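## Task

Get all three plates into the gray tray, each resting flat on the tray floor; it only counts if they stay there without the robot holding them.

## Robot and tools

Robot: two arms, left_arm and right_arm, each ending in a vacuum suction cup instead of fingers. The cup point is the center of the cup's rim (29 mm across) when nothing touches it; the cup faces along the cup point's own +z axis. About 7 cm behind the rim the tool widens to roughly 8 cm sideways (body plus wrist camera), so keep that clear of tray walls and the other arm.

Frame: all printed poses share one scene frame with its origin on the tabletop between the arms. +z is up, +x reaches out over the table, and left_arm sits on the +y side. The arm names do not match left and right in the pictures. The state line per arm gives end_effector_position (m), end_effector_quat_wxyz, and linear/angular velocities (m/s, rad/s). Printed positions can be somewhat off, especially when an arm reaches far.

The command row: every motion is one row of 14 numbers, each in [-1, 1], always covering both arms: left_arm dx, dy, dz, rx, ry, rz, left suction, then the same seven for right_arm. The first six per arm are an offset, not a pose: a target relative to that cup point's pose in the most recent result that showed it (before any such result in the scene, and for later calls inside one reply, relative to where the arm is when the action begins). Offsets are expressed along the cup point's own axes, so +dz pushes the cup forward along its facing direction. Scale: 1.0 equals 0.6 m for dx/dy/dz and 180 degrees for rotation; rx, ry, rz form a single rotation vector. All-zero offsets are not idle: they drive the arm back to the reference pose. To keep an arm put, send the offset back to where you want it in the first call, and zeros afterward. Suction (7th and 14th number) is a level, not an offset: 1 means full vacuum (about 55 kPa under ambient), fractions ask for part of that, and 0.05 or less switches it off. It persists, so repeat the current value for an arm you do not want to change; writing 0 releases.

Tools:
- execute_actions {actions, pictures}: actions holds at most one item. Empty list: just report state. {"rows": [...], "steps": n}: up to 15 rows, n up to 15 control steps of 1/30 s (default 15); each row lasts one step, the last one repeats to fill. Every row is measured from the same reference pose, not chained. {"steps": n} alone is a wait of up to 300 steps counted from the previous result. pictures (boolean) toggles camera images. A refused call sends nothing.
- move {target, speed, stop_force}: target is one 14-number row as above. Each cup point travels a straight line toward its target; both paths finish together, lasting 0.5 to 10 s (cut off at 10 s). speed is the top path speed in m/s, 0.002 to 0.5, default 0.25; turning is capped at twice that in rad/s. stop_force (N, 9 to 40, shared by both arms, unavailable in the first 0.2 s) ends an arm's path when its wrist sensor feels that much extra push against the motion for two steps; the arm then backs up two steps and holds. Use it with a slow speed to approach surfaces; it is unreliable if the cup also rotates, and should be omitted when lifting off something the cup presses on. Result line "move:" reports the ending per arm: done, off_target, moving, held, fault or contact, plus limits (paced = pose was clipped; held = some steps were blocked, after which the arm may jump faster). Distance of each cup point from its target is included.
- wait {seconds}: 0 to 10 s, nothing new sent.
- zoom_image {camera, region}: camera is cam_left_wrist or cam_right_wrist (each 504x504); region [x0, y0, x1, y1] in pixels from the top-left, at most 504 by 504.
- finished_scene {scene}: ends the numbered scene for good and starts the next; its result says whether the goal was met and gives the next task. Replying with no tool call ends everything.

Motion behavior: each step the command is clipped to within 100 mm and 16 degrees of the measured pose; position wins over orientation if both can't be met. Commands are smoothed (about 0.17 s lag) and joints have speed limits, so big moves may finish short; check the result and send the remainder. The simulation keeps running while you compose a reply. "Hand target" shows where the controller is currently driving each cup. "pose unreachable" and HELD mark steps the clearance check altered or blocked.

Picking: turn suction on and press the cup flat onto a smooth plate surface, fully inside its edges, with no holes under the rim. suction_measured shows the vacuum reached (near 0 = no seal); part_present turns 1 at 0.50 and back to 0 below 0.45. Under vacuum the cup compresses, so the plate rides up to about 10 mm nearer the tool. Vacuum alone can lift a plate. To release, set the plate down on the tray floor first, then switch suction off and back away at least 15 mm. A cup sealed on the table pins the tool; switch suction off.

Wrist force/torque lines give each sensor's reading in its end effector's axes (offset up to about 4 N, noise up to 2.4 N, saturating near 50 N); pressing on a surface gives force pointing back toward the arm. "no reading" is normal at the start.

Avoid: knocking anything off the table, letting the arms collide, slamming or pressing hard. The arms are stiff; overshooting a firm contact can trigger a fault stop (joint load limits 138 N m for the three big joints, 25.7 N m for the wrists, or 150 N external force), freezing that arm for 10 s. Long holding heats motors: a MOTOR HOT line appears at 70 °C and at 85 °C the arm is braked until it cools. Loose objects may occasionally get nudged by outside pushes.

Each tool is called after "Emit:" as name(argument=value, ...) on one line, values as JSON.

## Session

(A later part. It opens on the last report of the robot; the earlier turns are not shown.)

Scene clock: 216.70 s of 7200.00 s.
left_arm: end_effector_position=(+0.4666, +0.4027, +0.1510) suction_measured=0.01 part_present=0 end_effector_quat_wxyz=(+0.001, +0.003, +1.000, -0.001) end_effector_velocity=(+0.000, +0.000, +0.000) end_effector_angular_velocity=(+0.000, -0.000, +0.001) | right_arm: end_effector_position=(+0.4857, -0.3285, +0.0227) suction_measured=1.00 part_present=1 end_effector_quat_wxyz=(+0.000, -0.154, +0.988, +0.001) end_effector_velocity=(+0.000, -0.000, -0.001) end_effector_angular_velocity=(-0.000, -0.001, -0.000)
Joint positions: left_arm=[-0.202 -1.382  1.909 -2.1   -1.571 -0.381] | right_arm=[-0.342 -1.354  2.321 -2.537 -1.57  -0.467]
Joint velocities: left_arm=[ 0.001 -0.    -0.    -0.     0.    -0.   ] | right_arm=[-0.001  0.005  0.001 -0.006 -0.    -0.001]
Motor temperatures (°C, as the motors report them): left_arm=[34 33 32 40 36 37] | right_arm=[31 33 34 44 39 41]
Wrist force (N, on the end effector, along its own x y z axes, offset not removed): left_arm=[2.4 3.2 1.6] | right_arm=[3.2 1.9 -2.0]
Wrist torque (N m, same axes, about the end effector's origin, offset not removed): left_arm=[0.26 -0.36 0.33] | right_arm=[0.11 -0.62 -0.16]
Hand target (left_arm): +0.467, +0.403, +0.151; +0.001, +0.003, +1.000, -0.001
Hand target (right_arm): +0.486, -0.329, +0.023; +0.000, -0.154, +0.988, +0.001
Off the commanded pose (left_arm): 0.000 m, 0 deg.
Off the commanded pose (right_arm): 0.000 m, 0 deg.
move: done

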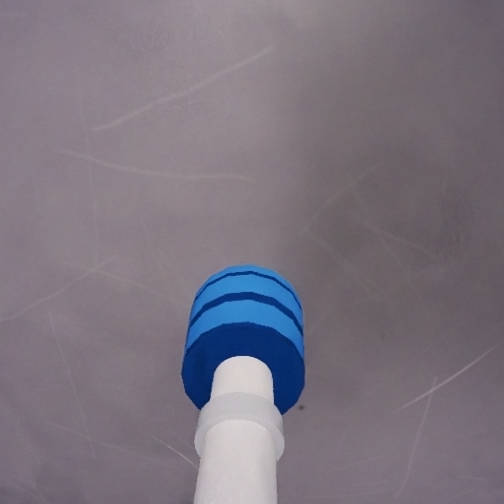

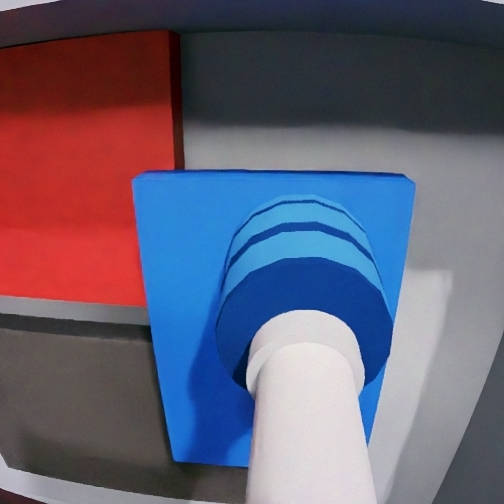

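Emit:
move(target=[0,0,0,0,0,0,0,-0.047,-0.03,0,0,0,0,1], speed=0.04)

Emit:
move(target=[0,0,0,0,0,0,0,0,0,0.04,0,0,0,1], speed=0.008, stop_force=10)

Emit:
execute_actions(actions=[{"rows":[[0,0,0,0,0,0,0,0,0,0,0,0,0,0]],"steps":5}], pictures=false)

Emit:
move(target=[0,0,0,0,0,0,0,0.05,-0.03,-0.25,0,0,0,0])

Scene clock: 222.30 s of 7200.00 s.
left_arm: end_effector_position=(+0.4666, +0.4027, +0.1510) suction_measured=0.01 part_present=0 end_effector_quat_wxyz=(+0.001, +0.003, +1.000, -0.001) end_effector_velocity=(-0.000, -0.001, +0.000) end_effector_angular_velocity=(-0.000, +0.000, -0.001) | right_arm: end_effector_position=(+0.5178, -0.3371, +0.0227) suction_measured=1.00 part_present=1 end_effector_quat_wxyz=(+0.000, -0.154, +0.988, +0.001) end_effector_velocity=(+0.002, -0.000, -0.000) end_effector_angular_velocity=(+0.000, +0.000, -0.001)
Joint positions: left_arm=[-0.202 -1.382  1.909 -2.1   -1.571 -0.381] | right_arm=[-0.35  -1.296  2.237 -2.511 -1.57  -0.474]
Joint velocities: left_arm=[-0.001  0.    -0.     0.    -0.     0.   ] | right_arm=[-0.     0.004 -0.004  0.001 -0.     0.001]
Motor temperatures (°C, as the motors report them): left_arm=[34 33 32 40 36 37] | right_arm=[31 33 34 44 39 41]
Wrist force (N, on the end effector, along its own x y z axes, offset not removed): left_arm=[-0.1 0.7 2.2] | right_arm=[4.0 -0.4 1.5]
Wrist torque (N m, same axes, about the end effector's origin, offset not removed): left_arm=[0.08 0.01 -0.02] | right_arm=[-0.16 -0.71 -0.18]
Hand target (left_arm): +0.467, +0.403, +0.151; +0.001, +0.003, +1.000, -0.001
Hand target (right_arm): +0.518, -0.337, +0.023; +0.000, -0.154, +0.988, +0.001
Off the commanded pose (left_arm): 0.000 m, 0 deg.
Off the commanded pose (right_arm): 0.000 m, 0 deg.
After step 90, 1.40 s passed at rest.
move: done

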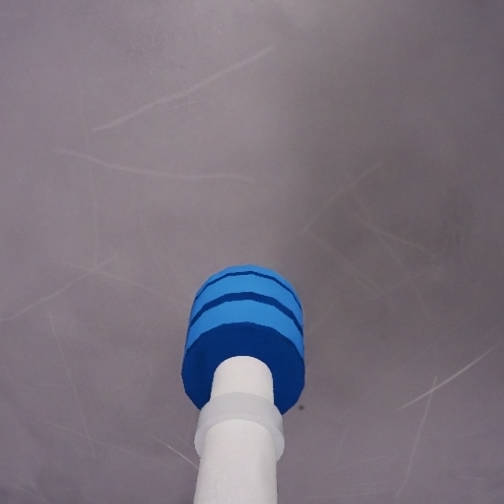

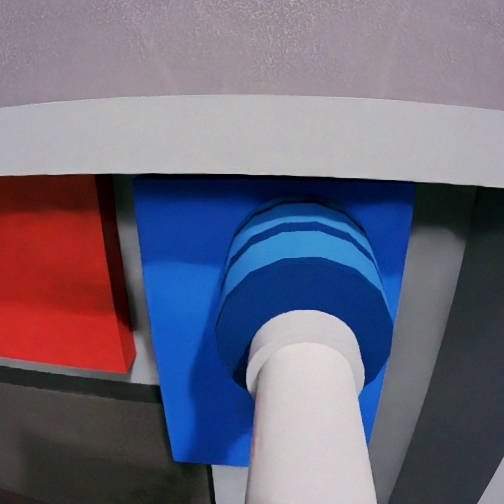

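Scene clock: 225.10 s of 7200.00 s.
left_arm: end_effector_position=(+0.4666, +0.4027, +0.1510) suction_measured=0.01 part_present=0 end_effector_quat_wxyz=(+0.001, +0.003, +1.000, -0.001) end_effector_velocity=(-0.000, -0.000, +0.000) end_effector_angular_velocity=(-0.001, +0.000, -0.001) | right_arm: end_effector_position=(+0.5178, -0.3371, +0.0033) suction_measured=0.99 part_present=1 end_effector_quat_wxyz=(+0.000, -0.154, +0.988, +0.001) end_effector_velocity=(+0.000, +0.000, +0.003) end_effector_angular_velocity=(-0.000, -0.001, +0.001)
Joint positions: left_arm=[-0.202 -1.382  1.909 -2.1   -1.571 -0.381] | right_arm=[-0.35  -1.248  2.249 -2.572 -1.57  -0.474]
Joint velocities: left_arm=[-0.001 -0.     0.    -0.    -0.001  0.   ] | right_arm=[ 0.001 -0.007 -0.003  0.009  0.    -0.   ]
Motor temperatures (°C, as the motors report them): left_arm=[34 33 32 40 36 37] | right_arm=[31 33 34 44 39 41]
Wrist force (N, on the end effector, along its own x y z axes, offset not removed): left_arm=[-0.3 0.1 1.6] | right_arm=[0.8 -0.2 -15.1]
Wrist torque (N m, same axes, about the end effector's origin, offset not removed): left_arm=[-0.24 0.22 0.00] | right_arm=[-0.14 -0.20 -0.17]
Hand target (left_arm): +0.467, +0.403, +0.151; +0.001, +0.003, +1.000, -0.001
Hand target (right_arm): +0.518, -0.337, +0.004; +0.000, -0.154, +0.988, +0.001
Off the commanded pose (left_arm): 0.000 m, 0 deg.
Off the commanded pose (right_arm): 0.005 m, 0 deg.
move: contact (right_arm)

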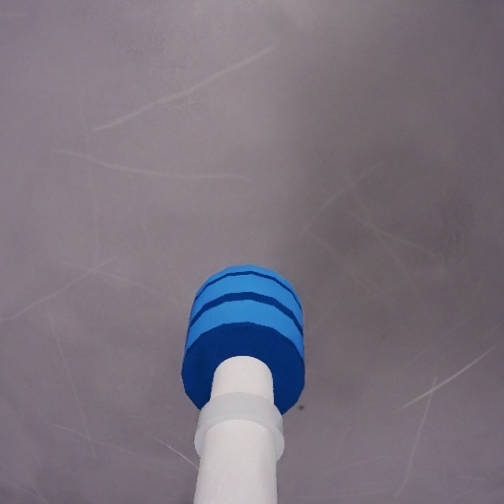

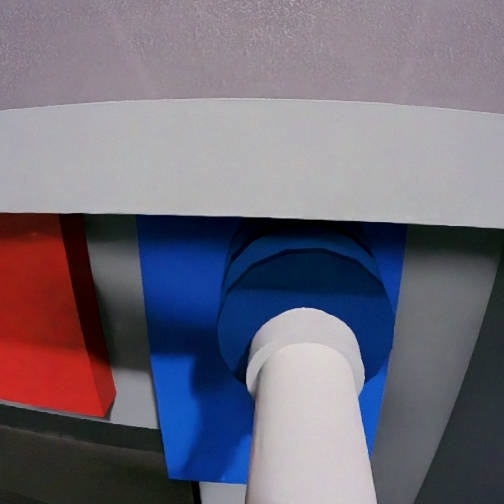

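Scene clock: 225.27 s of 7200.00 s.
left_arm: end_effector_position=(+0.4666, +0.4027, +0.1510) suction_measured=0.01 part_present=0 end_effector_quat_wxyz=(+0.001, +0.003, +1.000, -0.001) end_effector_velocity=(+0.000, +0.000, +0.000) end_effector_angular_velocity=(-0.000, -0.000, +0.000) | right_arm: end_effector_position=(+0.5178, -0.3371, +0.0034) suction_measured=0.00 part_present=0 end_effector_quat_wxyz=(+0.000, -0.154, +0.988, +0.001) end_effector_velocity=(+0.000, -0.000, +0.000) end_effector_angular_velocity=(-0.000, -0.001, -0.000)
Joint positions: left_arm=[-0.202 -1.382  1.909 -2.1   -1.571 -0.381] | right_arm=[-0.35  -1.248  2.249 -2.571 -1.57  -0.474]
Joint velocities: left_arm=[ 0. -0. -0.  0. -0.  0.] | right_arm=[-0.    -0.001 -0.     0.     0.    -0.   ]
Motor temperatures (°C, as the motors report them): left_arm=[34 33 32 40 36 37] | right_arm=[31 33 34 44 39 41]
Wrist force (N, on the end effector, along its own x y z axes, offset not removed): left_arm=[3.4 -1.3 3.7] | right_arm=[1.0 0.8 -23.0]
Wrist torque (N m, same axes, about the end effector's origin, offset not removed): left_arm=[-0.35 -0.49 -0.09] | right_arm=[-0.25 -0.29 -0.18]
Hand target (left_arm): +0.467, +0.403, +0.151; +0.001, +0.003, +1.000, -0.001
Hand target (right_arm): +0.518, -0.337, +0.003; +0.000, -0.154, +0.988, +0.001
Off the commanded pose (left_arm): 0.000 m, 0 deg.
Off the commanded pose (right_arm): 0.000 m, 0 deg.
Steps of this call (steps 1 to 5: all 5 steps of this action). Readings (end_effector_position | what the end effector reports):
1: left_arm (+0.4666, +0.4027, +0.1510) | right_arm (+0.5178, -0.3371, +0.0033) | left_arm suction_measured=0.01 part_present=0 | right_arm suction_measured=0.66 part_present=1
2: left_arm (+0.4666, +0.4027, +0.1510) | right_arm (+0.5178, -0.3371, +0.0034) | left_arm suction_measured=0.01 part_present=0 | right_arm suction_measured=0.00 part_present=0
4: left_arm (+0.4666, +0.4027, +0.1510) | right_arm (+0.5178, -0.3371, +0.0034) | left_arm suction_measured=0.01 part_present=0 | right_arm suction_measured=0.00 part_present=0
5: the state above

Scene clock: 226.73 s of 7200.00 s.
left_arm: end_effector_position=(+0.4666, +0.4027, +0.1510) suction_measured=0.01 part_present=0 end_effector_quat_wxyz=(+0.001, +0.003, +1.000, -0.001) end_effector_velocity=(+0.000, +0.001, -0.000) end_effector_angular_velocity=(+0.000, -0.000, +0.002) | right_arm: end_effector_position=(+0.4949, -0.3634, +0.1535) suction_measured=0.00 part_present=0 end_effector_quat_wxyz=(+0.000, -0.154, +0.988, +0.001) end_effector_velocity=(-0.000, -0.000, +0.002) end_effector_angular_velocity=(+0.000, +0.001, +0.000)
Joint positions: left_arm=[-0.202 -1.382  1.909 -2.1   -1.571 -0.381] | right_arm=[-0.42  -1.61   2.15  -2.111 -1.57  -0.544]
Joint velocities: left_arm=[ 0.002  0.     0.    -0.     0.001 -0.   ] | right_arm=[-0.001 -0.003 -0.002  0.006  0.    -0.001]
Motor temperatures (°C, as the motors report them): left_arm=[34 33 32 40 36 37] | right_arm=[31 33 34 44 39 41]
Wrist force (N, on the end effector, along its own x y z axes, offset not removed): left_arm=[-0.6 -1.2 8.0] | right_arm=[2.9 0.9 1.8]
Wrist torque (N m, same axes, about the end effector's origin, offset not removed): left_arm=[-0.26 0.15 0.05] | right_arm=[0.01 -0.46 -0.08]
Hand target (left_arm): +0.467, +0.403, +0.151; +0.001, +0.003, +1.000, -0.001
Hand target (right_arm): +0.495, -0.363, +0.154; +0.000, -0.154, +0.988, +0.001
Off the commanded pose (left_arm): 0.000 m, 0 deg.
Off the commanded pose (right_arm): 0.000 m, 0 deg.
move: done

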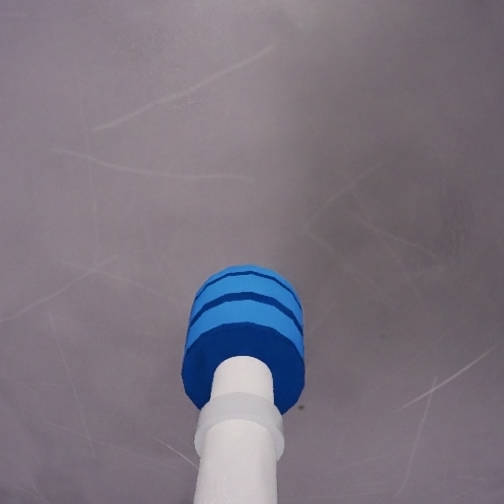

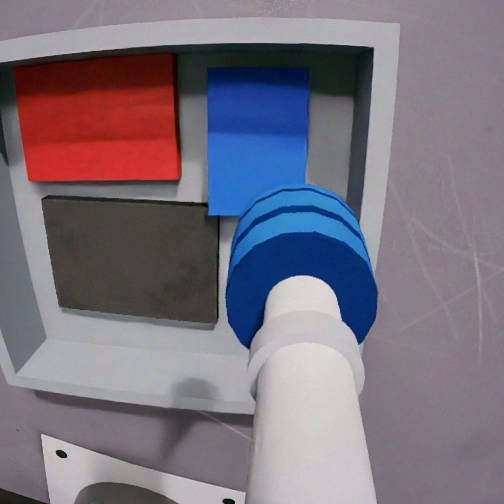

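Corner overlaps; re-pick and shift right.

Emit:
move(target=[0,0,0,0,0,0,0,-0.05,0.025,0.21,0,0,0,1])

Emit:
move(target=[0,0,0,0,0,0,0,0,0,0.045,0,0,0,1], speed=0.01, stop_force=10)

Emit:
move(target=[0,0,0,0,0,0,0,0,-0.022,-0.012,0,0,0,1], speed=0.02)

Emit:
move(target=[0,0,0,0,0,0,0,0,0,0.025,0,0,0,1], speed=0.006, stop_force=10)

Emit:
execute_actions(actions=[{"rows":[[0,0,0,0,0,0,0,0,0,0,0,0,0,0]],"steps":5}], pictures=false)

Emit:
move(target=[0,0,0,0,0,0,0,0.06,0,-0.25,0,0,0,0])

Scene clock: 234.60 s of 7200.00 s.
left_arm: end_effector_position=(+0.4666, +0.4027, +0.1510) suction_measured=0.01 part_present=0 end_effector_quat_wxyz=(+0.001, +0.003, +1.000, -0.001) end_effector_velocity=(-0.000, -0.001, -0.000) end_effector_angular_velocity=(+0.000, +0.000, -0.001) | right_arm: end_effector_position=(+0.5187, -0.3399, +0.0274) suction_measured=0.00 part_present=0 end_effector_quat_wxyz=(+0.000, -0.154, +0.988, +0.001) end_effector_velocity=(+0.001, -0.000, -0.002) end_effector_angular_velocity=(-0.000, -0.001, -0.003)
Joint positions: left_arm=[-0.202 -1.382  1.909 -2.1   -1.571 -0.381] | right_arm=[-0.356 -1.307  2.232 -2.496 -1.57  -0.48 ]
Joint velocities: left_arm=[-0.001 -0.     0.     0.    -0.    -0.   ] | right_arm=[-0.001  0.005 -0.001 -0.005 -0.     0.003]
Motor temperatures (°C, as the motors report them): left_arm=[34 33 32 40 36 37] | right_arm=[31 33 34 44 39 41]
Wrist force (N, on the end effector, along its own x y z axes, offset not removed): left_arm=[0.7 -3.3 -0.3] | right_arm=[2.2 0.5 -1.8]
Wrist torque (N m, same axes, about the end effector's origin, offset not removed): left_arm=[-0.62 -0.18 0.13] | right_arm=[-0.05 -0.45 -0.08]
Hand target (left_arm): +0.467, +0.403, +0.151; +0.001, +0.003, +1.000, -0.001
Hand target (right_arm): +0.519, -0.340, +0.027; +0.000, -0.154, +0.988, +0.001
Off the commanded pose (left_arm): 0.000 m, 0 deg.
Off the commanded pose (right_arm): 0.000 m, 0 deg.
After step 90, 3.73 s passed at rest.
move: done

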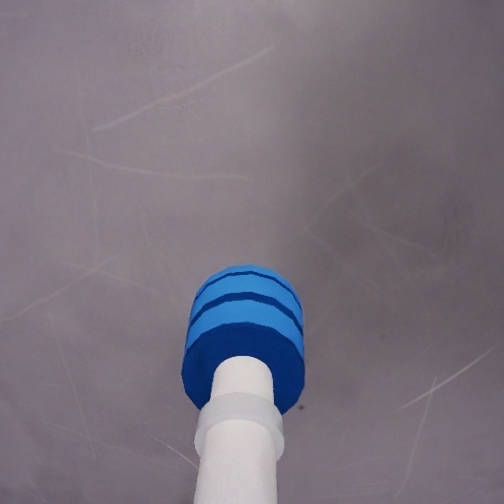

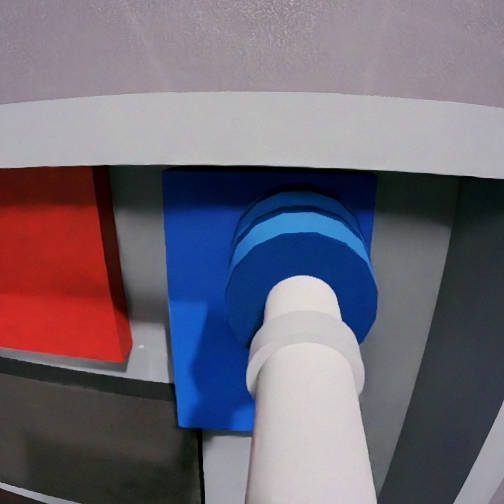

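Scene clock: 237.43 s of 7200.00 s.
left_arm: end_effector_position=(+0.4666, +0.4027, +0.1510) suction_measured=0.01 part_present=0 end_effector_quat_wxyz=(+0.001, +0.003, +1.000, -0.001) end_effector_velocity=(-0.000, -0.001, +0.000) end_effector_angular_velocity=(+0.000, -0.000, -0.001) | right_arm: end_effector_position=(+0.5186, -0.3399, +0.0029) suction_measured=0.99 part_present=1 end_effector_quat_wxyz=(+0.000, -0.154, +0.988, +0.001) end_effector_velocity=(-0.000, +0.000, +0.003) end_effector_angular_velocity=(+0.000, +0.002, -0.000)
Joint positions: left_arm=[-0.202 -1.382  1.909 -2.1   -1.571 -0.381] | right_arm=[-0.356 -1.247  2.248 -2.572 -1.57  -0.48 ]
Joint velocities: left_arm=[-0.001 -0.    -0.     0.     0.    -0.   ] | right_arm=[ 0.    -0.007 -0.002  0.011  0.     0.001]
Motor temperatures (°C, as the motors report them): left_arm=[34 33 32 40 36 37] | right_arm=[31 33 34 44 39 41]
Wrist force (N, on the end effector, along its own x y z axes, offset not removed): left_arm=[0.7 0.9 4.8] | right_arm=[-0.4 0.9 -14.4]
Wrist torque (N m, same axes, about the end effector's origin, offset not removed): left_arm=[0.14 0.13 0.06] | right_arm=[-0.05 -0.05 -0.09]
Hand target (left_arm): +0.467, +0.403, +0.151; +0.001, +0.003, +1.000, -0.001
Hand target (right_arm): +0.519, -0.340, +0.003; +0.000, -0.154, +0.988, +0.001
Off the commanded pose (left_arm): 0.000 m, 0 deg.
Off the commanded pose (right_arm): 0.002 m, 0 deg.
move: contact (right_arm)

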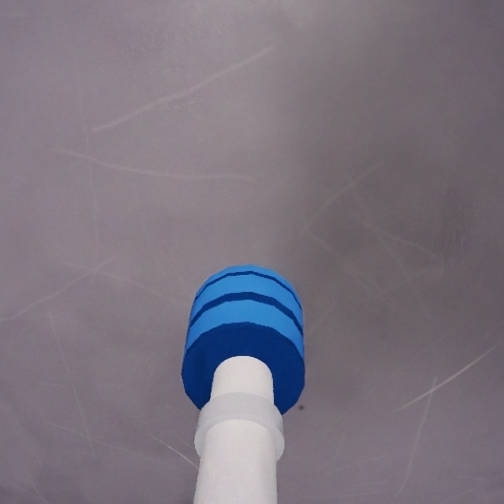

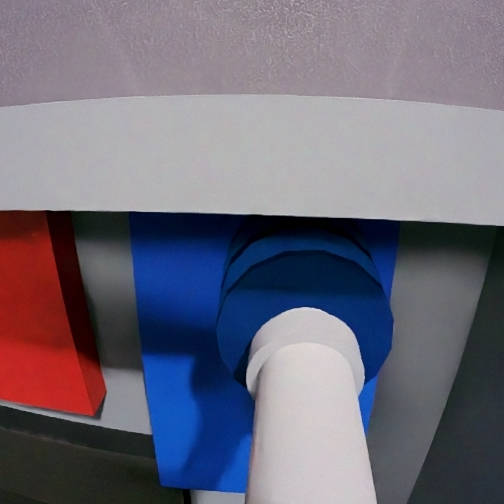

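Scene clock: 238.47 s of 7200.00 s.
left_arm: end_effector_position=(+0.4666, +0.4027, +0.1510) suction_measured=0.01 part_present=0 end_effector_quat_wxyz=(+0.001, +0.003, +1.000, -0.001) end_effector_velocity=(+0.000, +0.001, -0.000) end_effector_angular_velocity=(+0.001, -0.000, +0.002) | right_arm: end_effector_position=(+0.5226, -0.3524, +0.0101) suction_measured=1.00 part_present=1 end_effector_quat_wxyz=(+0.000, -0.154, +0.988, +0.001) end_effector_velocity=(+0.000, -0.002, +0.000) end_effector_angular_velocity=(+0.000, +0.001, -0.002)
Joint positions: left_arm=[-0.202 -1.382  1.909 -2.1   -1.571 -0.381] | right_arm=[-0.381 -1.26   2.236 -2.547 -1.57  -0.506]
Joint velocities: left_arm=[ 0.002 -0.     0.    -0.     0.001  0.   ] | right_arm=[-0.004 -0.001 -0.001  0.003 -0.    -0.002]
Motor temperatures (°C, as the motors report them): left_arm=[34 33 32 40 36 37] | right_arm=[31 33 34 44 39 41]
Wrist force (N, on the end effector, along its own x y z axes, offset not removed): left_arm=[1.0 0.3 1.6] | right_arm=[4.1 1.2 -0.4]
Wrist torque (N m, same axes, about the end effector's origin, offset not removed): left_arm=[-0.22 -0.03 0.13] | right_arm=[0.05 -0.61 -0.23]
Hand target (left_arm): +0.467, +0.403, +0.151; +0.001, +0.003, +1.000, -0.001
Hand target (right_arm): +0.523, -0.353, +0.010; +0.000, -0.154, +0.988, +0.001
Off the commanded pose (left_arm): 0.000 m, 0 deg.
Off the commanded pose (right_arm): 0.000 m, 0 deg.
move: done

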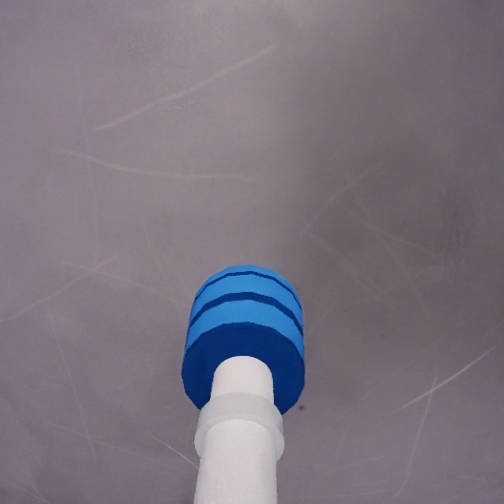

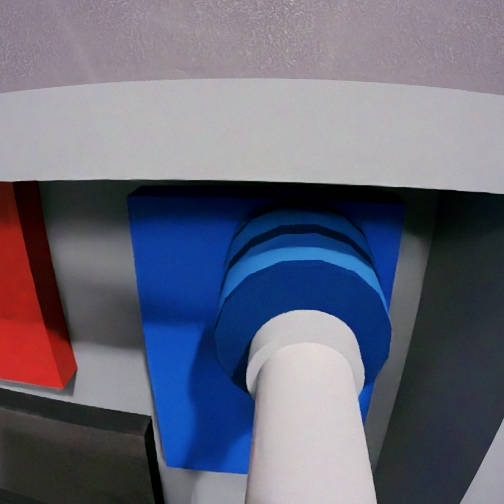

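Scene clock: 240.27 s of 7200.00 s.
left_arm: end_effector_position=(+0.4666, +0.4027, +0.1510) suction_measured=0.01 part_present=0 end_effector_quat_wxyz=(+0.001, +0.003, +1.000, -0.001) end_effector_velocity=(+0.000, +0.001, +0.000) end_effector_angular_velocity=(-0.000, +0.000, +0.001) | right_arm: end_effector_position=(+0.5226, -0.3524, +0.0015) suction_measured=1.00 part_present=1 end_effector_quat_wxyz=(+0.000, -0.154, +0.988, +0.001) end_effector_velocity=(-0.001, +0.000, +0.001) end_effector_angular_velocity=(+0.001, +0.004, +0.002)
Joint positions: left_arm=[-0.202 -1.382  1.909 -2.1   -1.571 -0.381] | right_arm=[-0.381 -1.238  2.241 -2.574 -1.57  -0.506]
Joint velocities: left_arm=[ 0.001  0.    -0.    -0.    -0.    -0.   ] | right_arm=[-0.    -0.003  0.     0.007 -0.    -0.002]
Motor temperatures (°C, as the motors report them): left_arm=[34 33 32 40 36 37] | right_arm=[31 33 34 44 39 41]
Wrist force (N, on the end effector, along its own x y z axes, offset not removed): left_arm=[2.6 4.7 2.0] | right_arm=[0.9 -1.2 -23.6]
Wrist torque (N m, same axes, about the end effector's origin, offset not removed): left_arm=[0.43 -0.39 0.07] | right_arm=[-0.18 -0.40 -0.29]
Hand target (left_arm): +0.467, +0.403, +0.151; +0.001, +0.003, +1.000, -0.001
Hand target (right_arm): +0.523, -0.352, +0.002; +0.000, -0.154, +0.988, +0.001
Off the commanded pose (left_arm): 0.000 m, 0 deg.
Off the commanded pose (right_arm): 0.006 m, 0 deg.
move: contact (right_arm)

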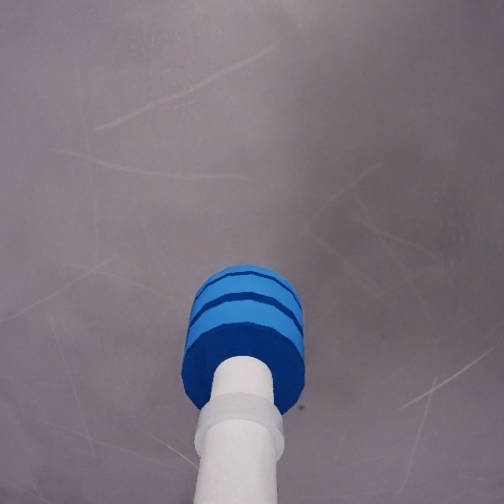

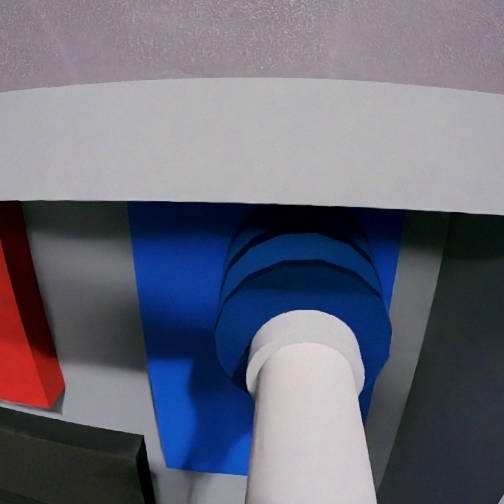

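Scene clock: 240.43 s of 7200.00 s.
left_arm: end_effector_position=(+0.4666, +0.4027, +0.1510) suction_measured=0.01 part_present=0 end_effector_quat_wxyz=(+0.001, +0.003, +1.000, -0.001) end_effector_velocity=(-0.000, +0.000, -0.000) end_effector_angular_velocity=(+0.000, +0.000, +0.000) | right_arm: end_effector_position=(+0.5226, -0.3524, +0.0015) suction_measured=0.00 part_present=0 end_effector_quat_wxyz=(+0.000, -0.154, +0.988, +0.001) end_effector_velocity=(+0.000, -0.000, +0.000) end_effector_angular_velocity=(-0.000, -0.001, -0.001)
Joint positions: left_arm=[-0.202 -1.382  1.909 -2.1   -1.571 -0.381] | right_arm=[-0.381 -1.239  2.241 -2.574 -1.57  -0.506]
Joint velocities: left_arm=[ 0. -0.  0.  0.  0. -0.] | right_arm=[-0.    -0.001  0.    -0.     0.     0.   ]
Motor temperatures (°C, as the motors report them): left_arm=[34 33 32 40 36 37] | right_arm=[31 33 34 44 39 41]
Wrist force (N, on the end effector, along its own x y z axes, offset not removed): left_arm=[1.7 -1.5 0.9] | right_arm=[5.6 -0.4 -33.6]
Wrist torque (N m, same axes, about the end effector's origin, offset not removed): left_arm=[-0.10 -0.03 0.06] | right_arm=[-0.20 -0.73 -0.24]
Hand target (left_arm): +0.467, +0.403, +0.151; +0.001, +0.003, +1.000, -0.001
Hand target (right_arm): +0.523, -0.352, +0.001; +0.000, -0.154, +0.988, +0.001
Off the commanded pose (left_arm): 0.000 m, 0 deg.
Off the commanded pose (right_arm): 0.000 m, 0 deg.
Steps of this call (steps 1 to 5: all 5 steps of this action). Readings (end_effector_position | what the end effector reports):
1: left_arm (+0.4666, +0.4027, +0.1510) | right_arm (+0.5225, -0.3524, +0.0015) | left_arm suction_measured=0.01 part_present=0 | right_arm suction_measured=0.66 part_present=1
2: left_arm (+0.4666, +0.4027, +0.1510) | right_arm (+0.5226, -0.3524, +0.0015) | left_arm suction_measured=0.01 part_present=0 | right_arm suction_measured=0.00 part_present=0
4: left_arm (+0.4666, +0.4027, +0.1510) | right_arm (+0.5226, -0.3524, +0.0015) | left_arm suction_measured=0.01 part_present=0 | right_arm suction_measured=0.00 part_present=0
5: the state above

Scene clock: 241.90 s of 7200.00 s.
left_arm: end_effector_position=(+0.4666, +0.4027, +0.1510) suction_measured=0.01 part_present=0 end_effector_quat_wxyz=(+0.001, +0.003, +1.000, -0.001) end_effector_velocity=(+0.000, -0.000, +0.000) end_effector_angular_velocity=(+0.000, -0.000, -0.000) | right_arm: end_effector_position=(+0.4884, -0.3633, +0.1516) suction_measured=0.00 part_present=0 end_effector_quat_wxyz=(+0.000, -0.154, +0.988, +0.001) end_effector_velocity=(-0.001, -0.000, +0.002) end_effector_angular_velocity=(+0.000, +0.000, -0.000)
Joint positions: left_arm=[-0.202 -1.382  1.909 -2.1   -1.571 -0.381] | right_arm=[-0.423 -1.624  2.168 -2.116 -1.57  -0.548]
Joint velocities: left_arm=[-0. -0. -0. -0.  0. -0.] | right_arm=[-0.001 -0.004 -0.002  0.006  0.    -0.001]
Motor temperatures (°C, as the motors report them): left_arm=[34 33 32 40 36 37] | right_arm=[31 33 34 44 39 41]
Wrist force (N, on the end effector, along its own x y z axes, offset not removed): left_arm=[-1.4 -0.3 1.1] | right_arm=[2.2 1.3 -0.6]
Wrist torque (N m, same axes, about the end effector's origin, offset not removed): left_arm=[-0.21 0.12 0.11] | right_arm=[0.06 -0.43 -0.13]
Hand target (left_arm): +0.467, +0.403, +0.151; +0.001, +0.003, +1.000, -0.001
Hand target (right_arm): +0.488, -0.363, +0.152; +0.000, -0.154, +0.988, +0.001
Off the commanded pose (left_arm): 0.000 m, 0 deg.
Off the commanded pose (right_arm): 0.000 m, 0 deg.
move: done

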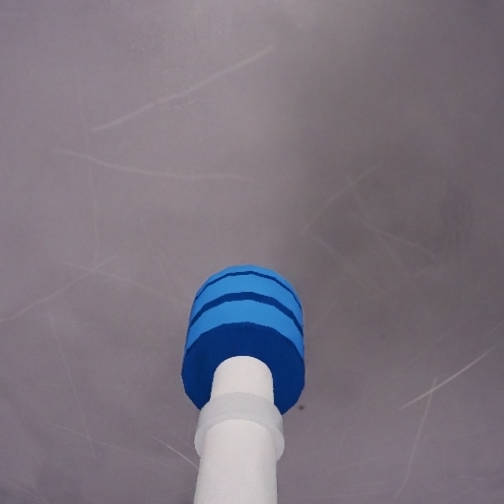

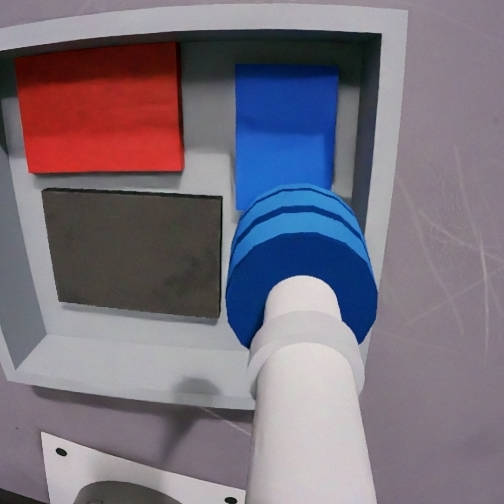

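Emit:
finished_scene(scene=1)

The scene is finished: the task was done.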